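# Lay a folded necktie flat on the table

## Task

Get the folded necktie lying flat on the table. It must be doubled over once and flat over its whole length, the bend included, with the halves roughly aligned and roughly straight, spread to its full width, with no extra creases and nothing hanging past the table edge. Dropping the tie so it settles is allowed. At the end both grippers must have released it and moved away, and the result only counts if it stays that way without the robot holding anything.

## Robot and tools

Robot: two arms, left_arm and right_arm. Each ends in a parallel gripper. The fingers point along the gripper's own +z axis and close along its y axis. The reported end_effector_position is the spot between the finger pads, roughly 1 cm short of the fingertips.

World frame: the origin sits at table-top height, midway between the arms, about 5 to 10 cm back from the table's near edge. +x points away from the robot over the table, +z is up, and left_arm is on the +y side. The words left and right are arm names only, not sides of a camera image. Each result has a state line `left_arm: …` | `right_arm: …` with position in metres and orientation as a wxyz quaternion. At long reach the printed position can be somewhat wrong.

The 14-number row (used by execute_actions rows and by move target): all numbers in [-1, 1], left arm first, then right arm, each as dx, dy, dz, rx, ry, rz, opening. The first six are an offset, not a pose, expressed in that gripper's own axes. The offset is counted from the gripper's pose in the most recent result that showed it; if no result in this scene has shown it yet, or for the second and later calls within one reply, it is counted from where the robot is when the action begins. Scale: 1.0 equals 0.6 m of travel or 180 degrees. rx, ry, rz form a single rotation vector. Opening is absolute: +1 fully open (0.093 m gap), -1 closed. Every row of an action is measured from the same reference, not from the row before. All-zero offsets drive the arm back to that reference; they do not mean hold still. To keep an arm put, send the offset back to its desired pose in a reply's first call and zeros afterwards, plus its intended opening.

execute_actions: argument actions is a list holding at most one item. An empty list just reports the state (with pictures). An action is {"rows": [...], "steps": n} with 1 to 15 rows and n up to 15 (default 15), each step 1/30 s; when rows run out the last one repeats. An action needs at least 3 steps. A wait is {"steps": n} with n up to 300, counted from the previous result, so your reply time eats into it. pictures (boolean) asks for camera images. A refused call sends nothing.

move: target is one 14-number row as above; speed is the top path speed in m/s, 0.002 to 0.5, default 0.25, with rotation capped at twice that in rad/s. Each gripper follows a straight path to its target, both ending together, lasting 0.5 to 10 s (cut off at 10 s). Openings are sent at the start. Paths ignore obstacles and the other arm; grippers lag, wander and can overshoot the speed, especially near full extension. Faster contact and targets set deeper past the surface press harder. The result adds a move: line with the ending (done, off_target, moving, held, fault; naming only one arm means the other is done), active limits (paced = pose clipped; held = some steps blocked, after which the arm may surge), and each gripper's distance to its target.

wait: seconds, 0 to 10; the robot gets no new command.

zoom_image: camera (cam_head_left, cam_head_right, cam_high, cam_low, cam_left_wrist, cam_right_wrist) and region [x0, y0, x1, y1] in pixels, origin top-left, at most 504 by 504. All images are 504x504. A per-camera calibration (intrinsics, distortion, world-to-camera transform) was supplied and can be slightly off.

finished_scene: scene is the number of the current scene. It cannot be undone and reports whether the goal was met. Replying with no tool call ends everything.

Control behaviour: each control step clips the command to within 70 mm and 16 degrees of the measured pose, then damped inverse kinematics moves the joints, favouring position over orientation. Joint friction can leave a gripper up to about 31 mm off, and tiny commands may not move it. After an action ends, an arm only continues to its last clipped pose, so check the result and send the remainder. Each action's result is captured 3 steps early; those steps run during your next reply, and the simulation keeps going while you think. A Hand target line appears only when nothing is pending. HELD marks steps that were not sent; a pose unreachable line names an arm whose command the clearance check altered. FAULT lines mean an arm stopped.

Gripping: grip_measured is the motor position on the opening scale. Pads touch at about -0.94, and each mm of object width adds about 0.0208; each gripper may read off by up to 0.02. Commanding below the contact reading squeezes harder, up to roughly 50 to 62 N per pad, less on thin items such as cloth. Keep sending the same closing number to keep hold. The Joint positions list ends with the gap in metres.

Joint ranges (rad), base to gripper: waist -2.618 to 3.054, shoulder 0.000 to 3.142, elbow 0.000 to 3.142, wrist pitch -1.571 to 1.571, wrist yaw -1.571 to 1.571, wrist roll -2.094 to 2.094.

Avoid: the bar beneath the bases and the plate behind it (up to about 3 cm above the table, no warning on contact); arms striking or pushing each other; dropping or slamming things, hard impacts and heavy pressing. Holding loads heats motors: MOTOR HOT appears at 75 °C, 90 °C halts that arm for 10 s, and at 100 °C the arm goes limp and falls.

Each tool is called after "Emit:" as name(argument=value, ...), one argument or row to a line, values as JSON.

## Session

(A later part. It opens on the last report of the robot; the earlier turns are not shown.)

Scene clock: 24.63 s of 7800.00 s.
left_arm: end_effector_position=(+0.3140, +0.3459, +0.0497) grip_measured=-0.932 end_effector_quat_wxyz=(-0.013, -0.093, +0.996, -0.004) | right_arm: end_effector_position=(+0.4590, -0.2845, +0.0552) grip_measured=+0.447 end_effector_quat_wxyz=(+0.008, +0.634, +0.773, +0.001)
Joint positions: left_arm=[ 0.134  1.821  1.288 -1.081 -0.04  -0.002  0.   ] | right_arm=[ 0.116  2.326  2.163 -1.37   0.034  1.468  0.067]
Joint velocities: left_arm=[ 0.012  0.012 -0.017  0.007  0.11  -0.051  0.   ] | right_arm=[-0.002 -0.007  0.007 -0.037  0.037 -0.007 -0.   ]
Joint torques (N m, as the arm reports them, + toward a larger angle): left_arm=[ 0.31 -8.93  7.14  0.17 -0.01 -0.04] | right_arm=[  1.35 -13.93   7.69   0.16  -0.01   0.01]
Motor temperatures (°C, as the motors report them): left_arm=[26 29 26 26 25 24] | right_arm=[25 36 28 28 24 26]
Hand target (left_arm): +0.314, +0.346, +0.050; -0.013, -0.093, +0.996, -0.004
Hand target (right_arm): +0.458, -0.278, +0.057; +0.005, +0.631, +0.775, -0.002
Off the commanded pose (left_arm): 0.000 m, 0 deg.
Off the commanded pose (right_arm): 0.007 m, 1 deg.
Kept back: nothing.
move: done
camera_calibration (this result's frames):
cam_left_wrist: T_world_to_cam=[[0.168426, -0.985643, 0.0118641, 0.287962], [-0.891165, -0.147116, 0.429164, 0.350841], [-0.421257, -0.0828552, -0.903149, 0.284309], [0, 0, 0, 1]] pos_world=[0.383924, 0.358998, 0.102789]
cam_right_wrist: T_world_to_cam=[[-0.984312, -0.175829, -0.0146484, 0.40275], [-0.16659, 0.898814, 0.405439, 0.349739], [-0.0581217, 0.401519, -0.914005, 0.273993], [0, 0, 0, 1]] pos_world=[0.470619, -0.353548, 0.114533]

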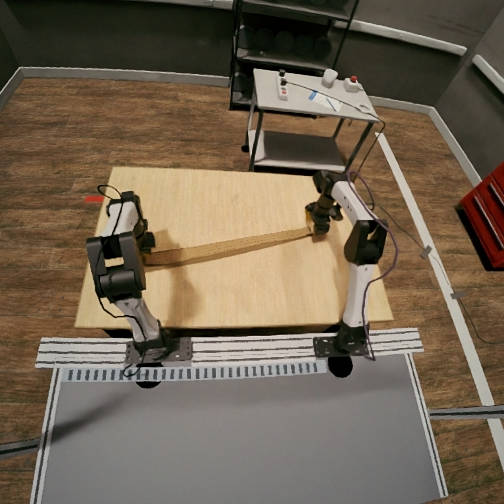

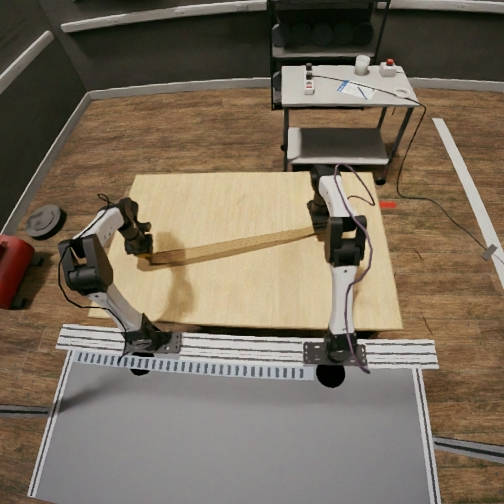

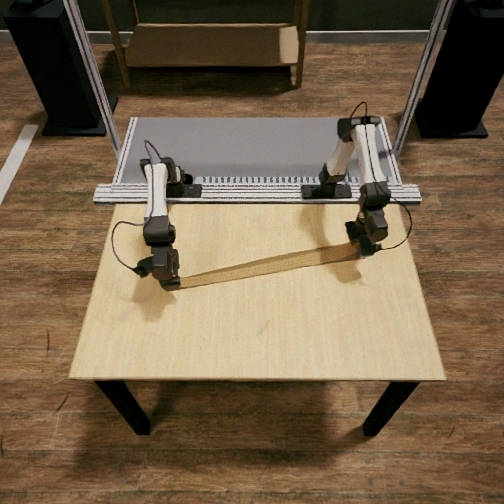

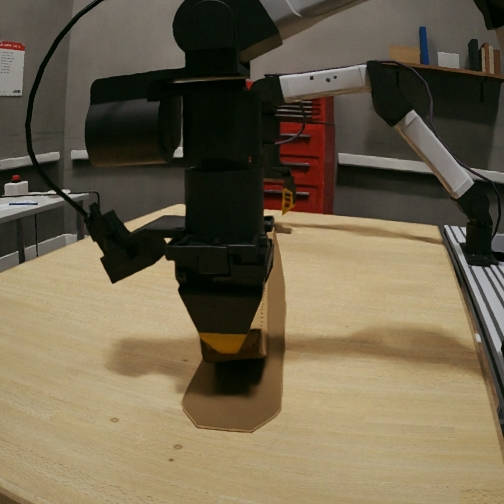

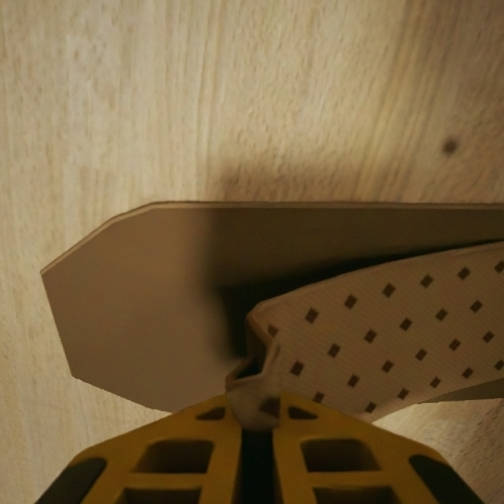

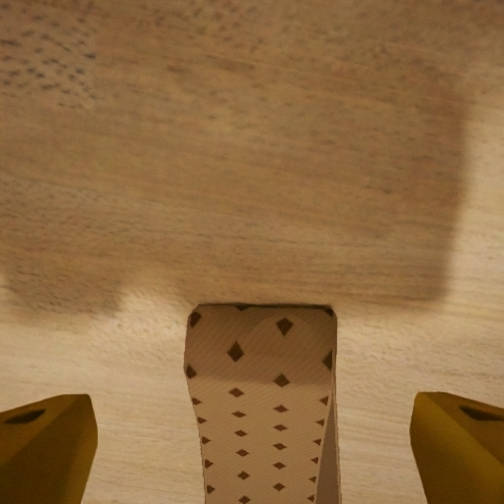

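Emit:
move(
  target=[0, 0, 0, 0, 0, 0, -0.94, 0.012, 0.0, 0.047, 0, 0, 0, 0.45],
  speed=0.05,
)

Scene clock: 25.90 s of 7800.00 s.
left_arm: end_effector_position=(+0.3140, +0.3459, +0.0497) grip_measured=-0.932 end_effector_quat_wxyz=(-0.013, -0.093, +0.996, -0.004) | right_arm: end_effector_position=(+0.4596, -0.2838, +0.0310) grip_measured=+0.447 end_effector_quat_wxyz=(+0.009, +0.637, +0.771, +0.002)
Joint positions: left_arm=[ 0.134  1.821  1.288 -1.081 -0.04  -0.002  0.   ] | right_arm=[ 0.116  2.326  2.067 -1.272  0.034  1.475  0.067]
Joint velocities: left_arm=[ 0.017  0.002 -0.017 -0.066 -0.051  0.051  0.001] | right_arm=[ 0.012  0.002  0.002 -0.007 -0.007  0.051  0.   ]
Joint torques (N m, as the arm reports them, + toward a larger angle): left_arm=[ 0.3  -8.94  7.14  0.17 -0.01 -0.04] | right_arm=[  1.33 -14.75   5.     0.41  -0.01   0.02]
Motor temperatures (°C, as the motors report them): left_arm=[26 29 26 26 25 24] | right_arm=[25 36 28 28 24 26]
Hand target (left_arm): +0.314, +0.346, +0.050; -0.013, -0.093, +0.996, -0.004
Hand target (right_arm): +0.458, -0.277, +0.027; +0.008, +0.634, +0.773, +0.001
Off the commanded pose (left_arm): 0.000 m, 0 deg.
Off the commanded pose (right_arm): 0.008 m, 0 deg.
Kept back: nothing.
move: done
camera_calibration (this result's frames):
cam_left_wrist: T_world_to_cam=[[0.168426, -0.985643, 0.0118641, 0.287962], [-0.891165, -0.147116, 0.429164, 0.350841], [-0.421257, -0.0828552, -0.903149, 0.284309], [0, 0, 0, 1]] pos_world=[0.383924, 0.358998, 0.102789]
cam_right_wrist: T_world_to_cam=[[-0.985468, -0.169006, -0.0170006, 0.405644], [-0.16131, 0.89982, 0.405344, 0.356891], [-0.0532081, 0.402196, -0.914006, 0.249645], [0, 0, 0, 1]] pos_world=[0.470603, -0.352987, 0.0904101]

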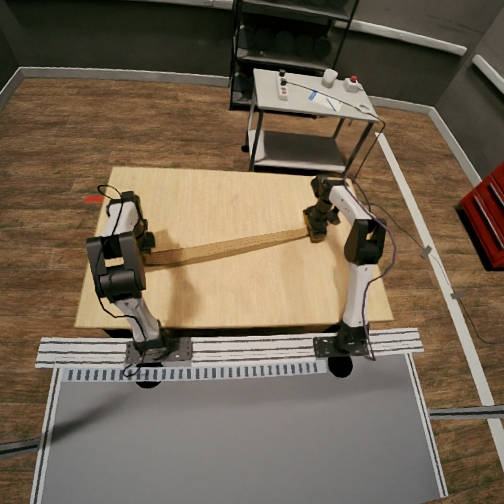

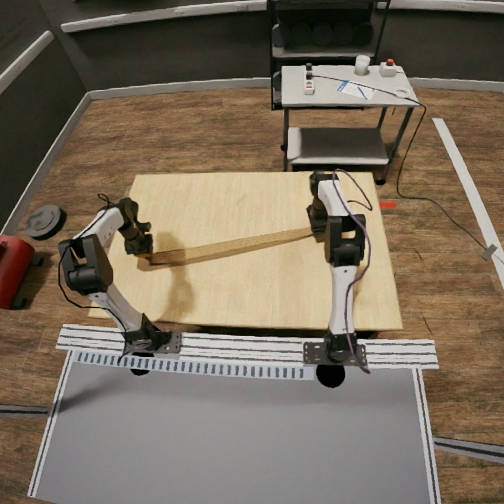

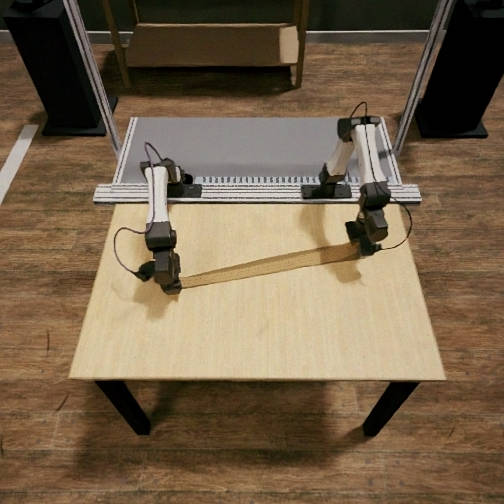

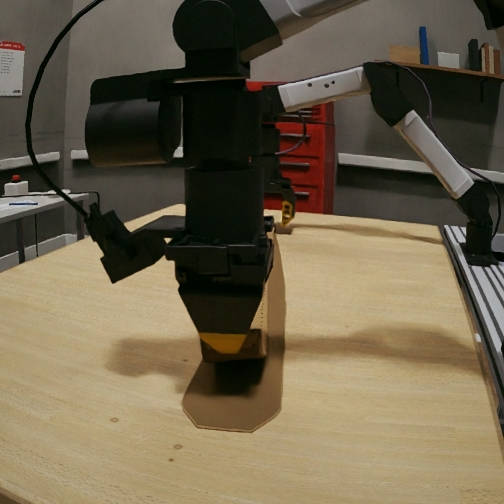

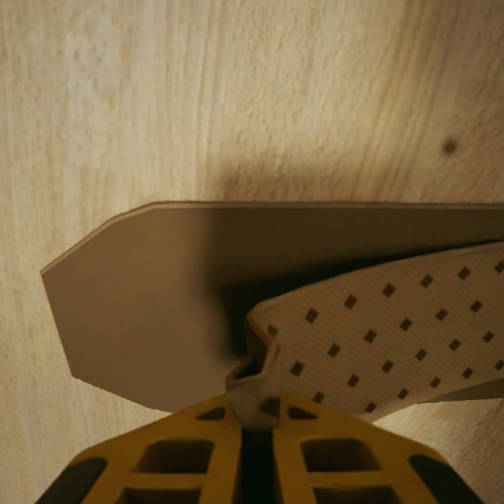

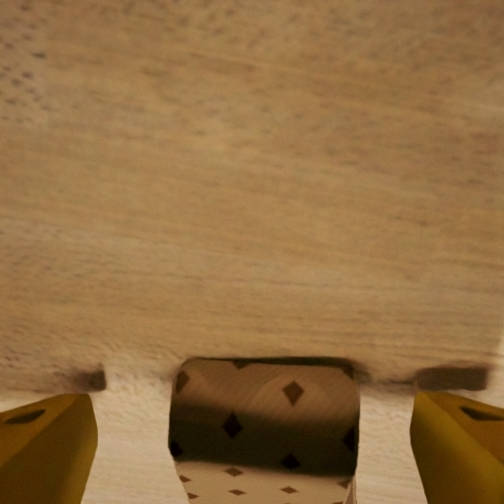

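Emit:
move(
  target=[0, 0, 0, 0, 0, 0, -0.94, 0.012, -0.05, 0.012, 0, 0, 0, 0.45],
  speed=0.04,
)

Scene clock: 27.17 s of 7800.00 s.
left_arm: end_effector_position=(+0.3140, +0.3459, +0.0497) grip_measured=-0.932 end_effector_quat_wxyz=(-0.013, -0.093, +0.996, -0.004) | right_arm: end_effector_position=(+0.4284, -0.2865, +0.0198) grip_measured=+0.447 end_effector_quat_wxyz=(+0.001, +0.638, +0.770, -0.005)
Joint positions: left_arm=[ 0.134  1.821  1.288 -1.081 -0.04  -0.002  0.   ] | right_arm=[ 0.116  2.21   1.827 -1.168  0.034  1.478  0.067]
Joint velocities: left_arm=[ 0.002  0.002 -0.012 -0.037 -0.022 -0.037  0.   ] | right_arm=[ 0.012  0.002  0.007 -0.007  0.081  0.051 -0.   ]
Joint torques (N m, as the arm reports them, + toward a larger angle): left_arm=[ 0.31 -8.91  7.14  0.17 -0.01 -0.04] | right_arm=[  1.01 -15.57   4.78   0.37  -0.01   0.01]
Motor temperatures (°C, as the motors report them): left_arm=[26 29 26 26 25 24] | right_arm=[25 37 28 28 24 26]
Hand target (left_arm): +0.314, +0.346, +0.050; -0.013, -0.093, +0.996, -0.004
Hand target (right_arm): +0.429, -0.282, +0.023; +0.008, +0.637, +0.771, +0.002
Off the commanded pose (left_arm): 0.000 m, 0 deg.
Off the commanded pose (right_arm): 0.005 m, 1 deg.
Kept back: nothing.
move: done
camera_calibration (this result's frames):
cam_left_wrist: T_world_to_cam=[[0.168426, -0.985643, 0.0118641, 0.287962], [-0.891165, -0.147116, 0.429164, 0.350841], [-0.421257, -0.0828552, -0.903149, 0.284309], [0, 0, 0, 1]] pos_world=[0.383924, 0.358998, 0.102789]
cam_right_wrist: T_world_to_cam=[[-0.98603, -0.166524, 0.00388703, 0.374872], [-0.150562, 0.901015, 0.406821, 0.35457], [-0.0712475, 0.400552, -0.9135, 0.245996], [0, 0, 0, 1]] pos_world=[0.440547, -0.355582, 0.0790138]

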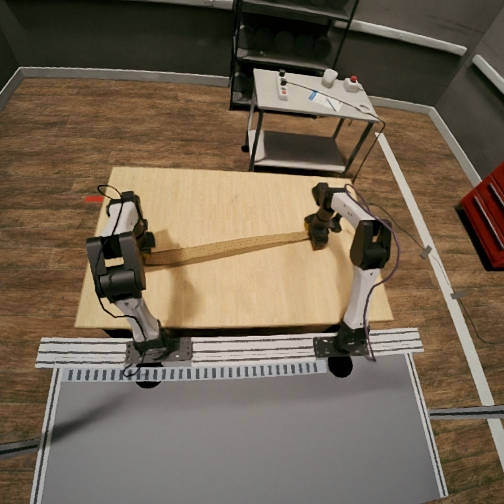

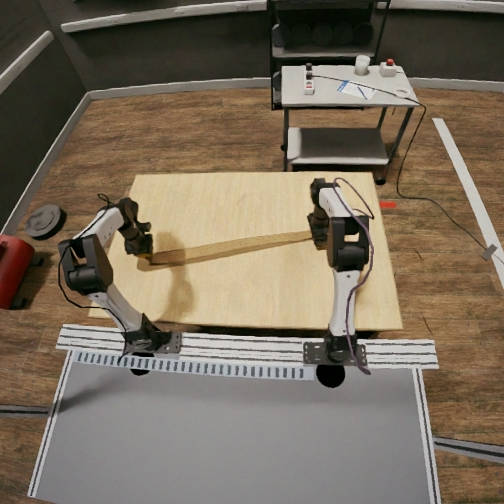

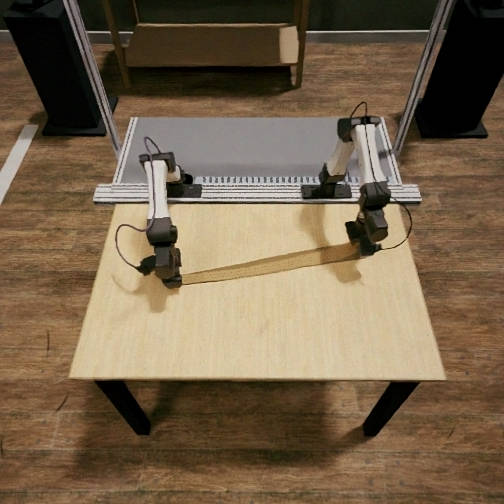

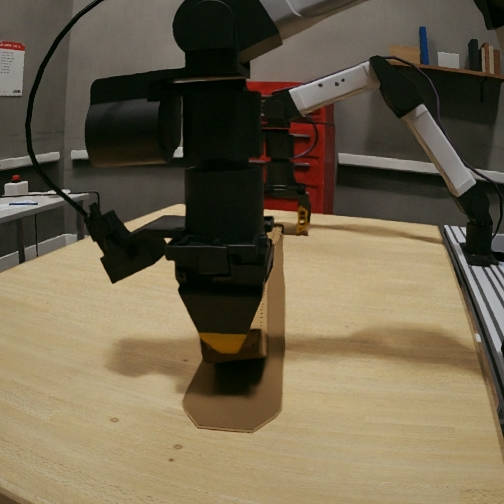

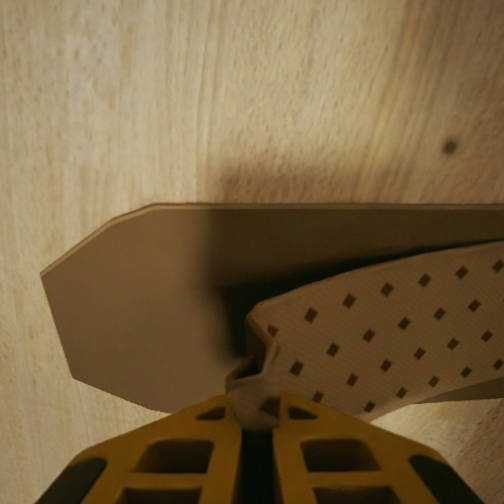

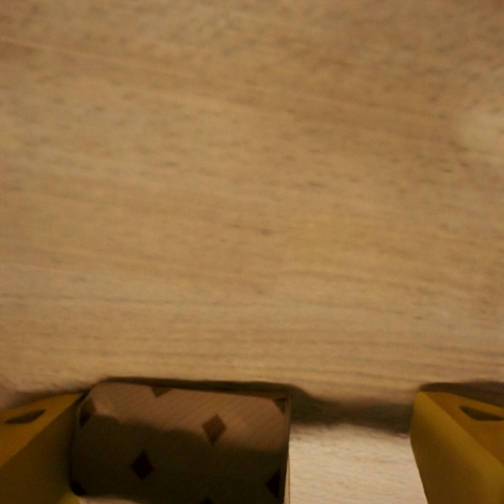

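Emit:
move(
  target=[0, 0, 0, 0, 0, 0, -0.94, 0.005, 0.023, -0.008, 0, 0, 0, 0.45],
  speed=0.04,
)

Emit:
move(
  target=[0, 0, 0, 0, 0, 0, -0.94, 0.005, 0.0, -0.055, 0, 0, 0, 0.45],
  speed=0.06,
)

Scene clock: 28.10 s of 7800.00 s.
left_arm: end_effector_position=(+0.3140, +0.3459, +0.0497) grip_measured=-0.932 end_effector_quat_wxyz=(-0.013, -0.093, +0.996, -0.004) | right_arm: end_effector_position=(+0.4435, -0.2852, +0.0237) grip_measured=+0.447 end_effector_quat_wxyz=(+0.007, +0.638, +0.770, +0.001)
Joint positions: left_arm=[ 0.134  1.821  1.288 -1.081 -0.04  -0.002  0.   ] | right_arm=[ 0.116  2.256  1.918 -1.197  0.034  1.479  0.067]
Joint velocities: left_arm=[-0.007 -0.002 -0.002 -0.037 -0.037 -0.051 -0.   ] | right_arm=[ 0.002 -0.002 -0.022 -0.081 -0.007 -0.037  0.   ]
Joint torques (N m, as the arm reports them, + toward a larger angle): left_arm=[ 0.32 -8.93  7.15  0.17 -0.01 -0.04] | right_arm=[  0.93 -13.23   7.66   0.15  -0.01   0.02]
Motor temperatures (°C, as the motors report them): left_arm=[26 30 26 26 25 24] | right_arm=[25 37 28 28 24 26]
Hand target (left_arm): +0.314, +0.346, +0.050; -0.013, -0.093, +0.996, -0.004
Hand target (right_arm): +0.441, -0.281, +0.024; +0.002, +0.638, +0.770, -0.005
Off the commanded pose (left_arm): 0.000 m, 0 deg.
Off the commanded pose (right_arm): 0.005 m, 1 deg.
Kept back: nothing.
move: done
camera_calibration (this result's frames):
cam_left_wrist: T_world_to_cam=[[0.168426, -0.985643, 0.0118641, 0.287962], [-0.891165, -0.147116, 0.429164, 0.350841], [-0.421257, -0.0828552, -0.903149, 0.284309], [0, 0, 0, 1]] pos_world=[0.383924, 0.358998, 0.102789]
cam_right_wrist: T_world_to_cam=[[-0.986273, -0.164591, -0.0132445, 0.390986], [-0.15575, 0.90065, 0.405673, 0.356259], [-0.0548416, 0.402167, -0.913922, 0.243316], [0, 0, 0, 1]] pos_world=[0.45445, -0.354366, 0.0830252]

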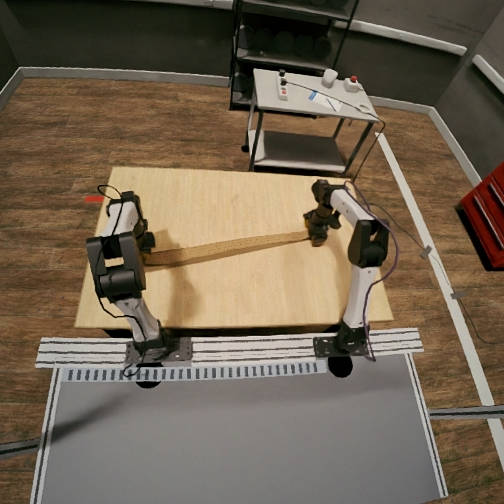

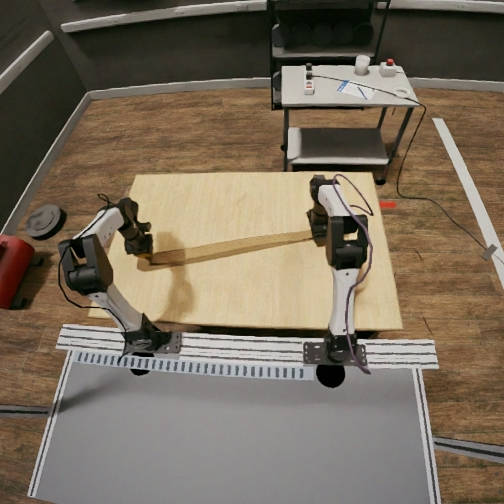

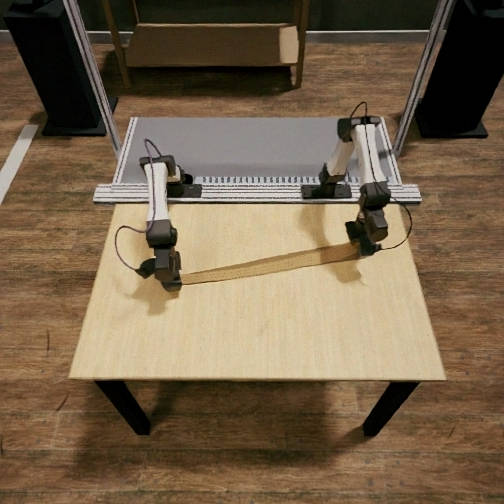

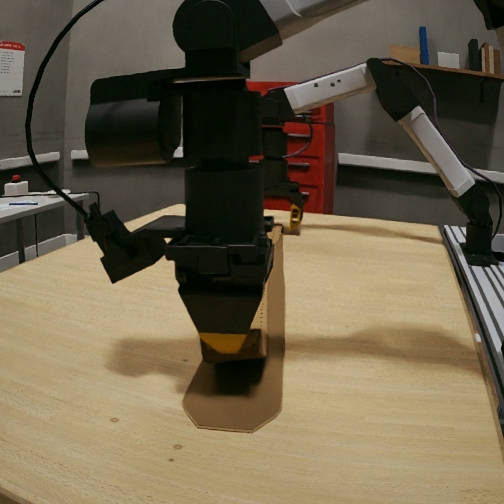

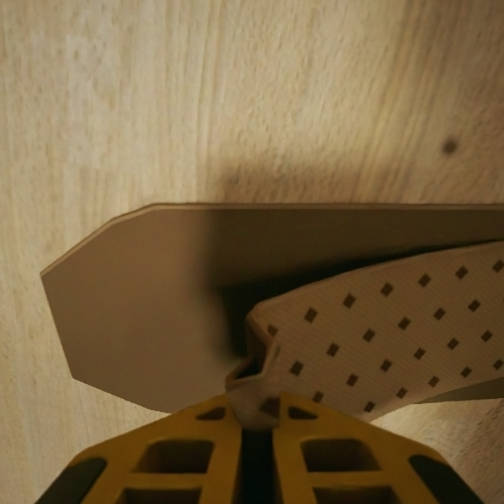

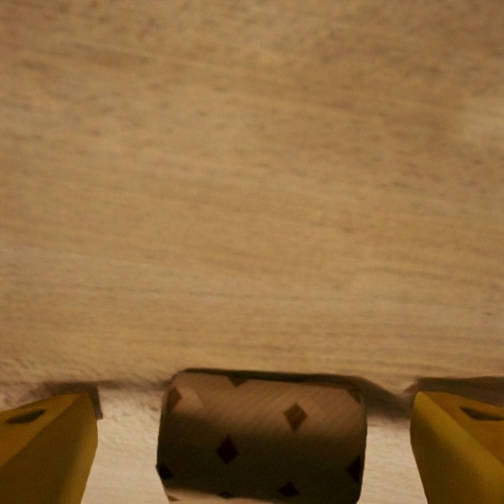

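Scene clock: 29.13 s of 7800.00 s.
left_arm: end_effector_position=(+0.3140, +0.3459, +0.0497) grip_measured=-0.932 end_effector_quat_wxyz=(-0.013, -0.093, +0.996, -0.004) | right_arm: end_effector_position=(+0.4425, -0.2858, +0.0458) grip_measured=+0.447 end_effector_quat_wxyz=(+0.003, +0.639, +0.769, -0.003)
Joint positions: left_arm=[ 0.134  1.821  1.288 -1.081 -0.04  -0.002  0.   ] | right_arm=[ 0.116  2.256  2.006 -1.296  0.034  1.481  0.067]
Joint velocities: left_arm=[-0.002 -0.007 -0.002 -0.037 -0.081  0.022 -0.   ] | right_arm=[ 0.002 -0.007  0.007 -0.007 -0.007  0.037  0.001]
Joint torques (N m, as the arm reports them, + toward a larger angle): left_arm=[ 0.31 -8.94  7.14  0.16 -0.01 -0.05] | right_arm=[  0.8  -15.5    7.59   0.12  -0.02   0.01]
Motor temperatures (°C, as the motors report them): left_arm=[26 30 26 25 25 24] | right_arm=[25 37 29 28 24 26]
Hand target (left_arm): +0.314, +0.346, +0.050; -0.013, -0.093, +0.996, -0.004
Hand target (right_arm): +0.442, -0.282, +0.057; +0.007, +0.638, +0.770, +0.001
Off the commanded pose (left_arm): 0.000 m, 0 deg.
Off the commanded pose (right_arm): 0.012 m, 1 deg.
Kept back: nothing.
move: off_target (right_arm)
camera_calibration (this result's frames):
cam_left_wrist: T_world_to_cam=[[0.168426, -0.985643, 0.0118641, 0.287962], [-0.891165, -0.147116, 0.429164, 0.350841], [-0.421257, -0.0828552, -0.903149, 0.284309], [0, 0, 0, 1]] pos_world=[0.383924, 0.358998, 0.102789]
cam_right_wrist: T_world_to_cam=[[-0.9865, -0.163751, -0.00184323, 0.390029], [-0.150354, 0.90122, 0.406444, 0.34545], [-0.0648944, 0.401234, -0.913674, 0.267916], [0, 0, 0, 1]] pos_world=[0.45409, -0.354956, 0.105101]

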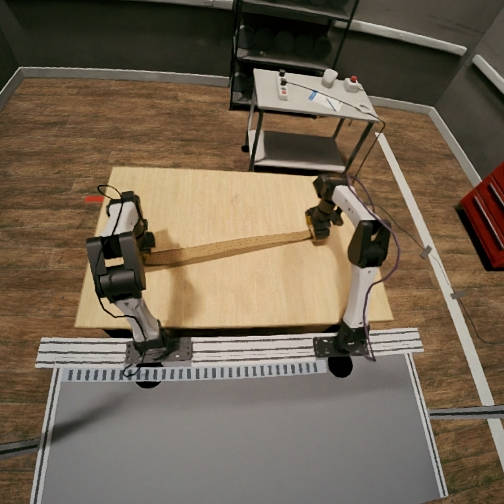

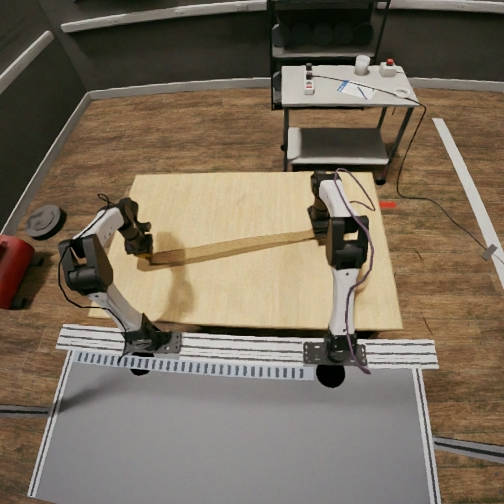

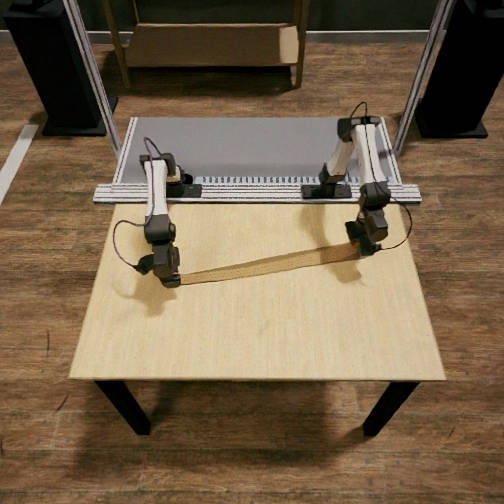

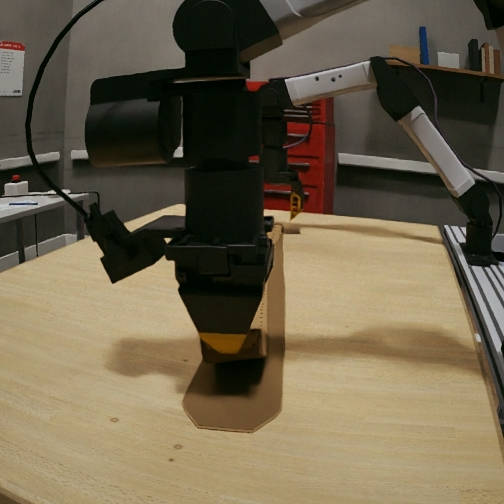

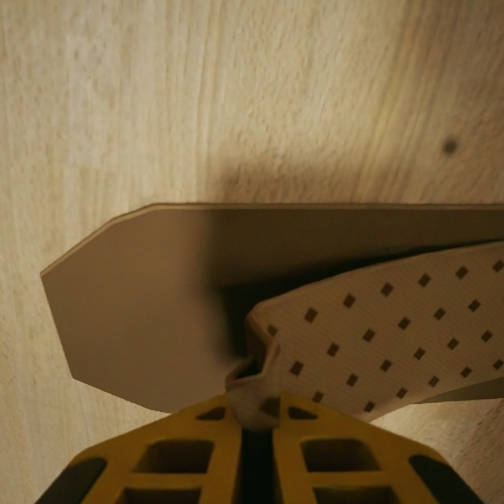

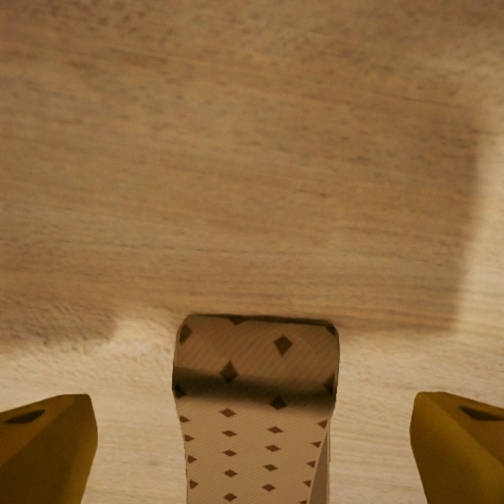

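Emit:
execute_actions(
  actions=[
    {"rows": [[0,0,0,0,0,0,-0.94,0,0,0,0,0,0,-0.55]], "steps": 15},
  ],
  pictures=false,
)

Emit:
move(
  target=[0, 0, 0, 0, 0, 0, -0.94, 0.0, 0.0, 0.062, 0, 0, 0, -0.55],
  speed=0.03,
)

Scene clock: 29.70 s of 7800.00 s.
left_arm: end_effector_position=(+0.3140, +0.3459, +0.0497) grip_measured=-0.932 end_effector_quat_wxyz=(-0.013, -0.093, +0.996, -0.004) | right_arm: end_effector_position=(+0.4422, -0.2859, +0.0458) grip_measured=-0.547 end_effector_quat_wxyz=(+0.003, +0.639, +0.769, -0.004)
Joint positions: left_arm=[ 0.134  1.821  1.288 -1.081 -0.04  -0.002  0.   ] | right_arm=[ 0.116  2.256  2.006 -1.297  0.034  1.481  0.019]
Joint velocities: left_arm=[-0.002 -0.012 -0.012 -0.051 -0.022 -0.051 -0.001] | right_arm=[-0.007 -0.002 -0.007 -0.066 -0.051  0.066  0.001]
Joint torques (N m, as the arm reports them, + toward a larger angle): left_arm=[ 0.28 -8.93  7.13  0.17 -0.01 -0.04] | right_arm=[  0.08 -14.2    6.16   0.3   -0.01  -0.05]
Motor temperatures (°C, as the motors report them): left_arm=[26 30 26 25 25 24] | right_arm=[25 38 29 28 24 26]
Steps of this call (steps 1 to 5: nothing new was sent; steps 6 to 17: the first 12 steps of this action). Readings (end_effector_position):
6: left_arm (+0.3140, +0.3459, +0.0497) | right_arm (+0.4422, -0.2859, +0.0458)
7: left_arm (+0.3140, +0.3459, +0.0497) | right_arm (+0.4422, -0.2859, +0.0458)
9: left_arm (+0.3140, +0.3459, +0.0497) | right_arm (+0.4422, -0.2859, +0.0458)
13: left_arm (+0.3140, +0.3459, +0.0497) | right_arm (+0.4422, -0.2859, +0.0458)
17: the state above

Scene clock: 31.40 s of 7800.00 s.
left_arm: end_effector_position=(+0.3140, +0.3459, +0.0497) grip_measured=-0.932 end_effector_quat_wxyz=(-0.013, -0.093, +0.996, -0.004) | right_arm: end_effector_position=(+0.4432, -0.2852, +0.0227) grip_measured=-0.547 end_effector_quat_wxyz=(+0.007, +0.639, +0.769, +0.001)
Joint positions: left_arm=[ 0.134  1.821  1.288 -1.081 -0.04  -0.002  0.   ] | right_arm=[ 0.116  2.256  1.914 -1.194  0.034  1.481  0.019]
Joint velocities: left_arm=[ 0.017 -0.002  0.007 -0.007 -0.022 -0.022  0.001] | right_arm=[-0.007 -0.007  0.012 -0.007 -0.095 -0.051  0.001]
Joint torques (N m, as the arm reports them, + toward a larger angle): left_arm=[ 0.3  -8.91  7.13  0.17 -0.01 -0.04] | right_arm=[ -0.09 -12.63   4.19   0.57  -0.01  -0.07]
Motor temperatures (°C, as the motors report them): left_arm=[26 30 27 25 25 24] | right_arm=[25 38 29 28 24 26]
Hand target (left_arm): +0.314, +0.346, +0.050; -0.013, -0.093, +0.996, -0.004
Hand target (right_arm): +0.442, -0.286, +0.009; +0.003, +0.639, +0.769, -0.004
Off your previous action's commanded pose (left_arm): 0.000 m, 0 deg at its last step (step 3 of this call).
Off your previous action's commanded pose (right_arm): 0.000 m, 0 deg at its last step (step 3 of this call).
Off the commanded pose (left_arm): 0.000 m, 0 deg.
Off the commanded pose (right_arm): 0.014 m, 1 deg.
Kept back: nothing.
move: off_target (right_arm)
camera_calibration (this result's frames):
cam_left_wrist: T_world_to_cam=[[0.168426, -0.985643, 0.0118641, 0.287962], [-0.891165, -0.147116, 0.429164, 0.350841], [-0.421257, -0.0828552, -0.903149, 0.284309], [0, 0, 0, 1]] pos_world=[0.383924, 0.358998, 0.102789]
cam_right_wrist: T_world_to_cam=[[-0.986467, -0.163482, -0.0124952, 0.391057], [-0.154432, 0.900849, 0.405736, 0.356076], [-0.0550743, 0.402175, -0.913905, 0.242532], [0, 0, 0, 1]] pos_world=[0.454112, -0.35438, 0.0820645]

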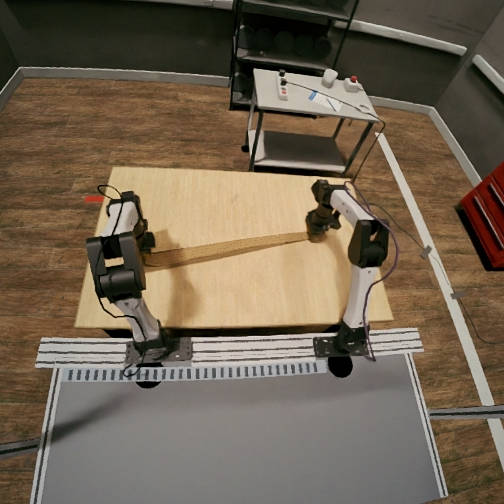

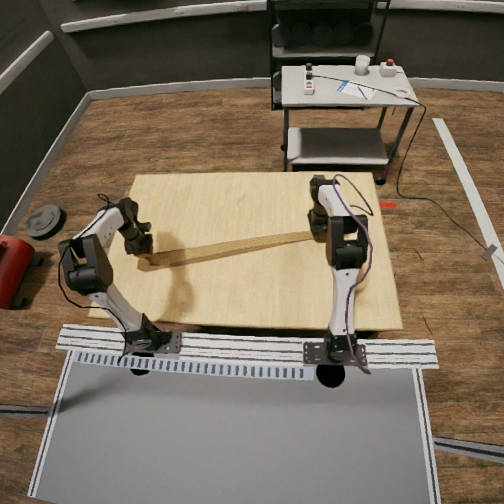

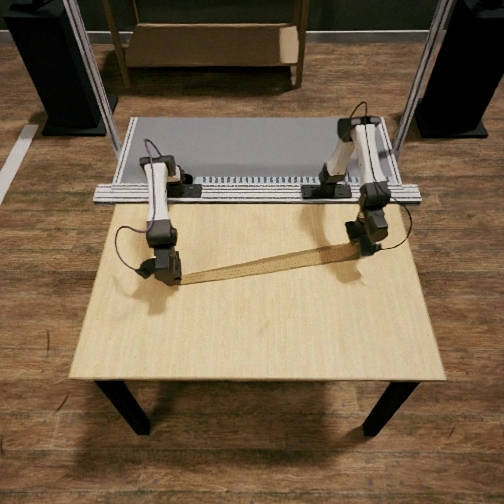

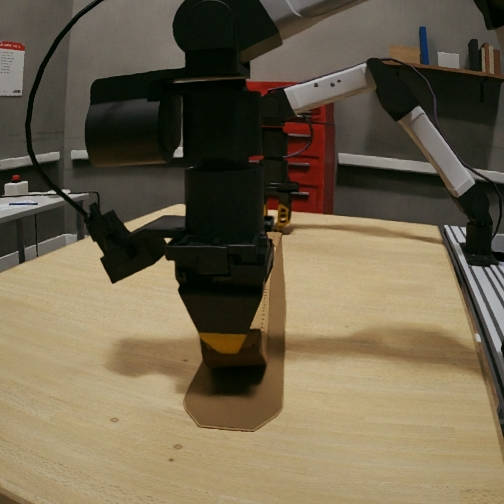

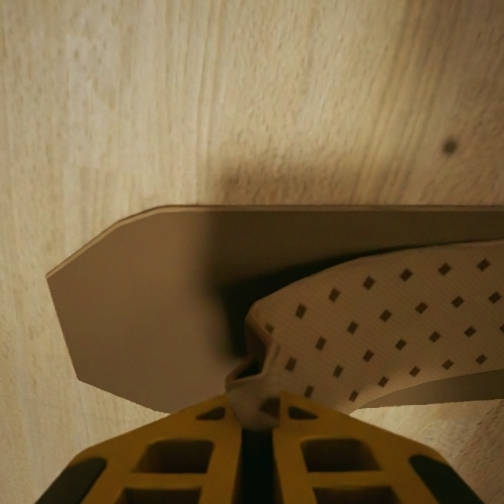

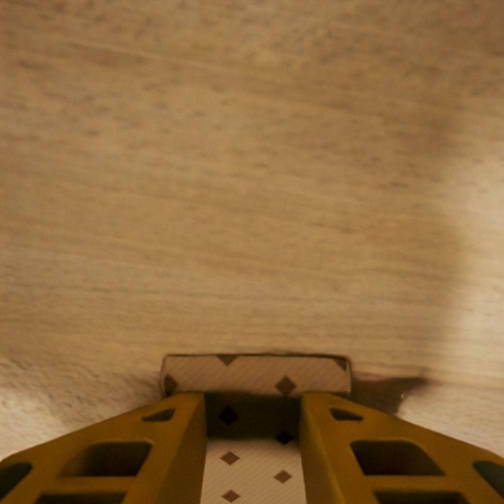

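Emit:
zoom_image(
  camera="cam_low",
  region=[150, 280, 320, 450],
)

Region (150, 280, 320, 450) of cam_low's 504x504 image, scaled by 2.965, with more detail than that image has.

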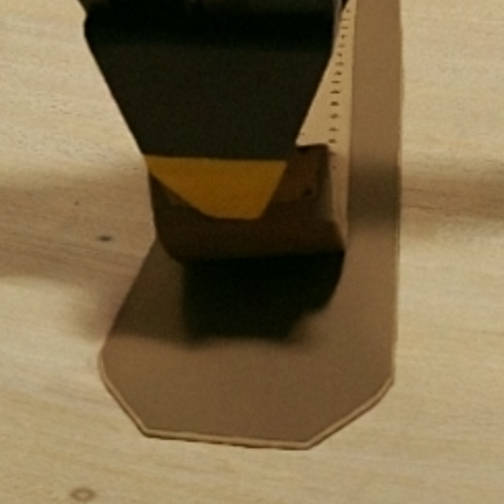

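Emit:
move(
  target=[0, 0.03, -0.055, 0, 0, 0, -0.94, 0.0, 0.0, 0.035, 0, 0, 0, -0.55],
  speed=0.04,
)

Scene clock: 33.13 s of 7800.00 s.
left_arm: end_effector_position=(+0.3099, +0.3598, +0.0715) grip_measured=-0.932 end_effector_quat_wxyz=(-0.026, -0.092, +0.995, -0.007) | right_arm: end_effector_position=(+0.4430, -0.2852, +0.0215) grip_measured=-0.547 end_effector_quat_wxyz=(+0.009, +0.639, +0.769, +0.003)
Joint positions: left_arm=[ 0.177  1.821  1.379 -1.197 -0.038  0.041  0.   ] | right_arm=[ 0.116  2.248  1.896 -1.176  0.034  1.481  0.019]
Joint velocities: left_arm=[-0.002  0.002 -0.007  0.007  0.007 -0.081 -0.   ] | right_arm=[ 0.002 -0.007 -0.002 -0.037 -0.007  0.007  0.   ]
Joint torques (N m, as the arm reports them, + toward a larger angle): left_arm=[  0.93 -10.8    8.9    0.01  -0.07   0.02] | right_arm=[ -0.01 -12.12   3.24   0.77  -0.01  -0.06]
Motor temperatures (°C, as the motors report them): left_arm=[26 30 27 25 25 24] | right_arm=[25 38 29 28 24 26]
Hand target (left_arm): +0.312, +0.364, +0.082; -0.013, -0.093, +0.996, -0.004
Hand target (right_arm): +0.443, -0.285, +0.002; +0.007, +0.639, +0.769, -0.000
Off the commanded pose (left_arm): 0.012 m, 2 deg.
Off the commanded pose (right_arm): 0.020 m, 0 deg.
Kept back: nothing.
move: off_target (left_arm, right_arm)
camera_calibration (this result's frames):
cam_left_wrist: T_world_to_cam=[[0.167706, -0.985694, 0.0168047, 0.302034], [-0.880085, -0.142014, 0.453081, 0.332914], [-0.444213, -0.090774, -0.891311, 0.312529], [0, 0, 0, 1]] pos_world=[0.381169, 0.373361, 0.122648]
cam_right_wrist: T_world_to_cam=[[-0.986386, -0.163304, -0.0193424, 0.390997], [-0.15705, 0.900611, 0.405258, 0.35764], [-0.0487603, 0.402779, -0.913998, 0.238756], [0, 0, 0, 1]] pos_world=[0.453483, -0.354409, 0.0808481]

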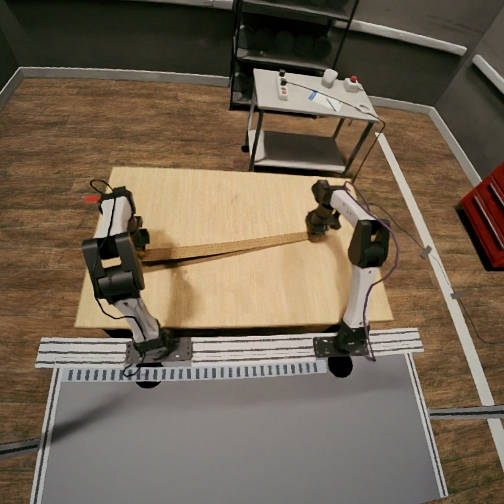

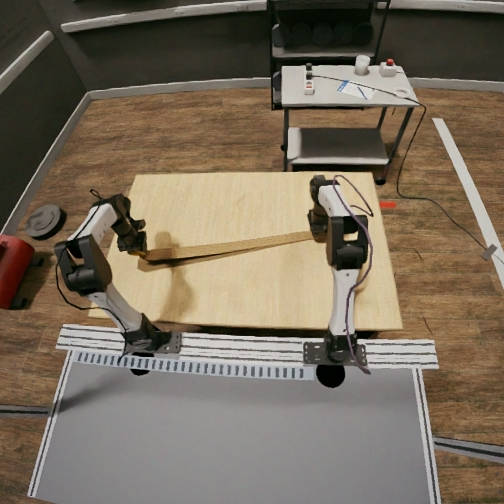

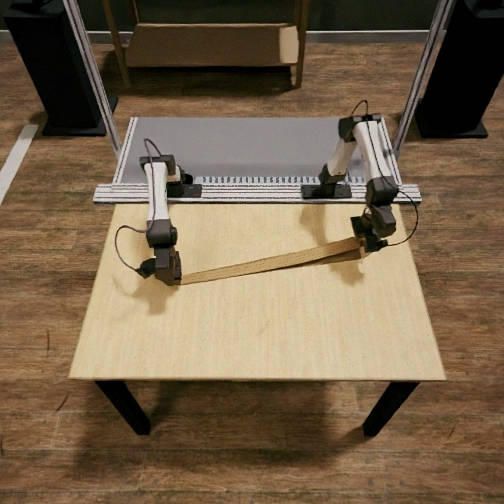

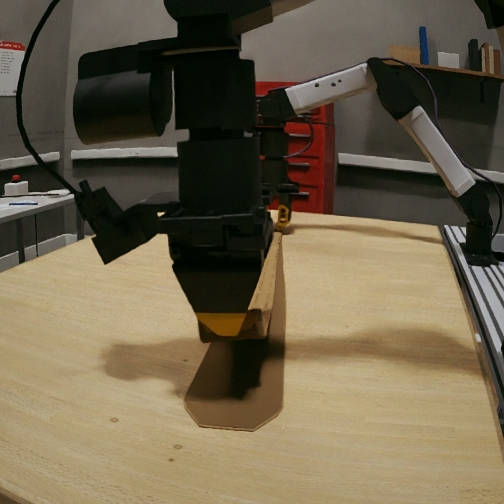

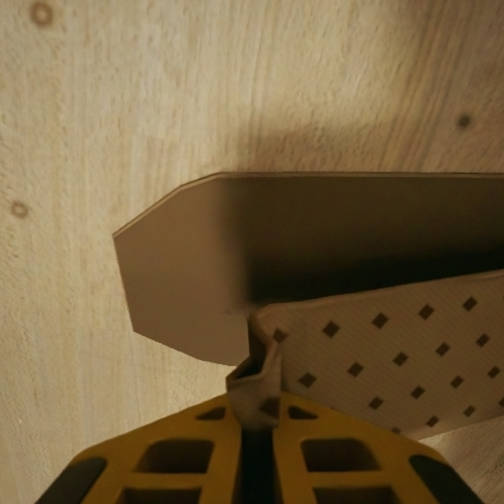

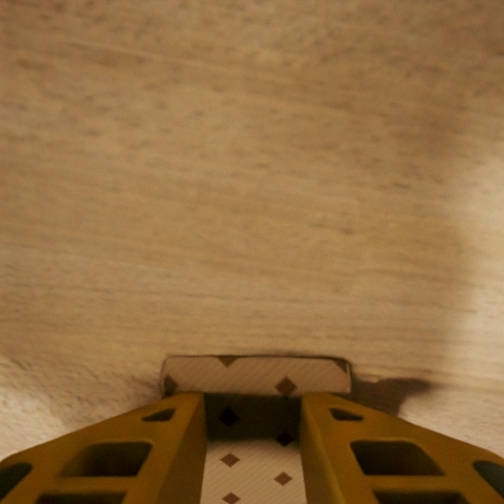

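Emit:
zoom_image(
  camera="cam_high",
  region=[150, 220, 390, 310],
)

Emit:
zoom_image(
  camera="cam_head_right",
  region=[120, 210, 340, 290],
)

Region (150, 220, 390, 310) of cam_high's 504x504 image, scaled by 2.100, with more detail than that image has; it fills the top 189 rows of this view, and the rest is white.

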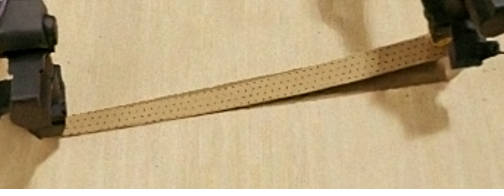

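Region (120, 210, 340, 290) of cam_head_right's 504x504 image, scaled by 2.291, with more detail than that image has; it fills the top 183 rows of this view, and the rest is white.

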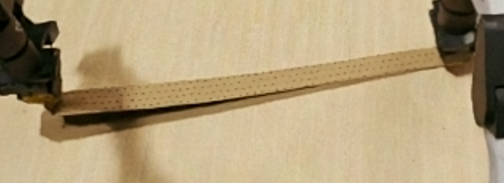

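Emit:
move(
  target=[0, 0.0, -0.062, 0, -0.012, 0, -0.94, 0.0, 0.0, 0.033, 0, 0, 0, -0.55],
  speed=0.04,
)

Scene clock: 34.63 s of 7800.00 s.
left_arm: end_effector_position=(+0.3106, +0.3596, +0.0997) grip_measured=-0.932 end_effector_quat_wxyz=(-0.016, -0.092, +0.996, -0.011) | right_arm: end_effector_position=(+0.4430, -0.2852, +0.0213) grip_measured=-0.547 end_effector_quat_wxyz=(+0.012, +0.639, +0.769, +0.005)
Joint positions: left_arm=[ 0.177  1.792  1.457 -1.286 -0.028  0.042  0.   ] | right_arm=[ 0.116  2.241  1.883 -1.164  0.034  1.481  0.019]
Joint velocities: left_arm=[-0.007  0.017 -0.012 -0.007 -0.022 -0.007  0.   ] | right_arm=[-0.017  0.002  0.007  0.022  0.022 -0.066 -0.   ]
Joint torques (N m, as the arm reports them, + toward a larger angle): left_arm=[  0.18 -10.02   9.04   0.07  -0.08  -0.05] | right_arm=[  0.   -12.06   3.23   0.79  -0.01  -0.06]
Motor temperatures (°C, as the motors report them): left_arm=[26 30 27 25 25 24] | right_arm=[25 38 29 28 24 26]
Hand target (left_arm): +0.312, +0.361, +0.109; -0.007, -0.092, +0.996, -0.006
Hand target (right_arm): +0.442, -0.285, +0.002; +0.009, +0.639, +0.769, +0.002
Off the commanded pose (left_arm): 0.009 m, 1 deg.
Off the commanded pose (right_arm): 0.020 m, 0 deg.
Kept back: nothing.
move: off_target (right_arm)
camera_calibration (this result's frames):
cam_left_wrist: T_world_to_cam=[[0.16816, -0.985426, 0.0256318, 0.300097], [-0.888872, -0.140339, 0.436132, 0.324449], [-0.426179, -0.0961233, -0.899517, 0.335114], [0, 0, 0, 1]] pos_world=[0.380748, 0.373469, 0.152246]
cam_right_wrist: T_world_to_cam=[[-0.986258, -0.163121, -0.0261887, 0.391133], [-0.159664, 0.900375, 0.404762, 0.358804], [-0.0424456, 0.403382, -0.914047, 0.23598], [0, 0, 0, 1]] pos_world=[0.453063, -0.354446, 0.0807098]

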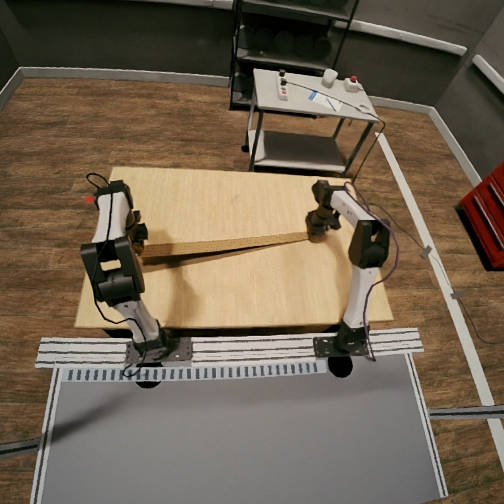

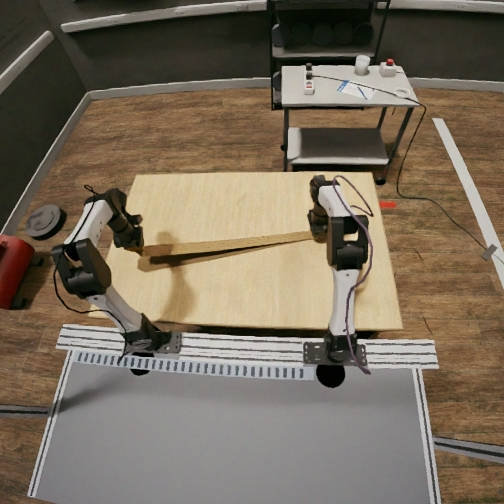

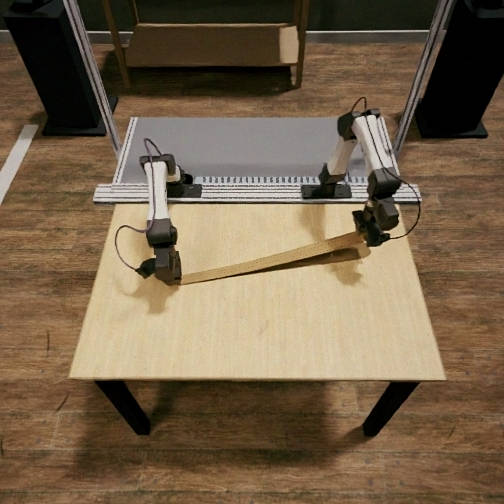

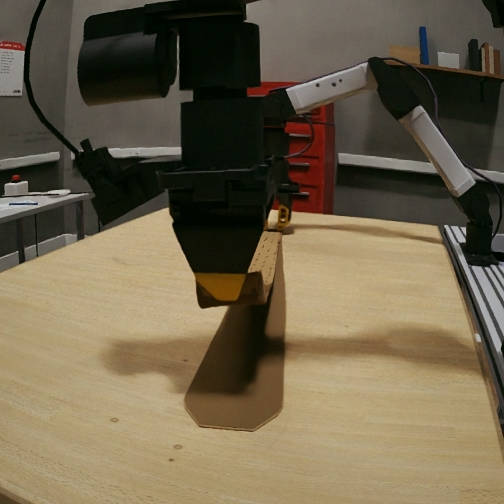

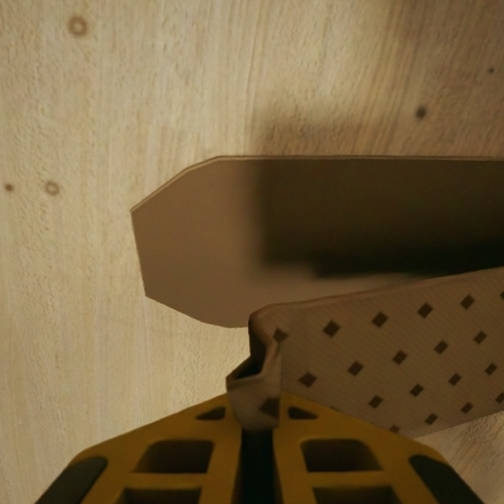

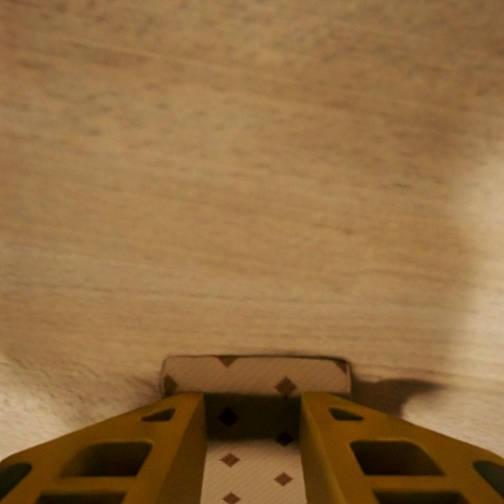

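Emit:
zoom_image(
  camera="cam_high",
  region=[150, 220, 390, 310],
)

Emit:
zoom_image(
  camera="cam_head_left",
  region=[130, 210, 340, 290],
)

Region (150, 220, 390, 310) of cam_high's 504x504 image, scaled by 2.100, with more detail than that image has; it fills the top 189 rows of this view, and the rest is white.

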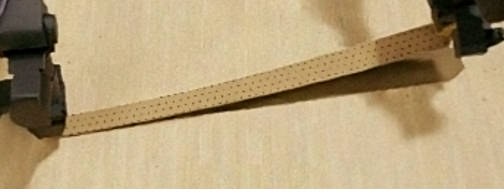

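Region (130, 210, 340, 290) of cam_head_left's 504x504 image, scaled by 2.400, with more detail than that image has; it fills the top 192 rows of this view, and the rest is white.

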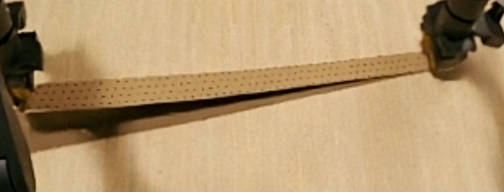

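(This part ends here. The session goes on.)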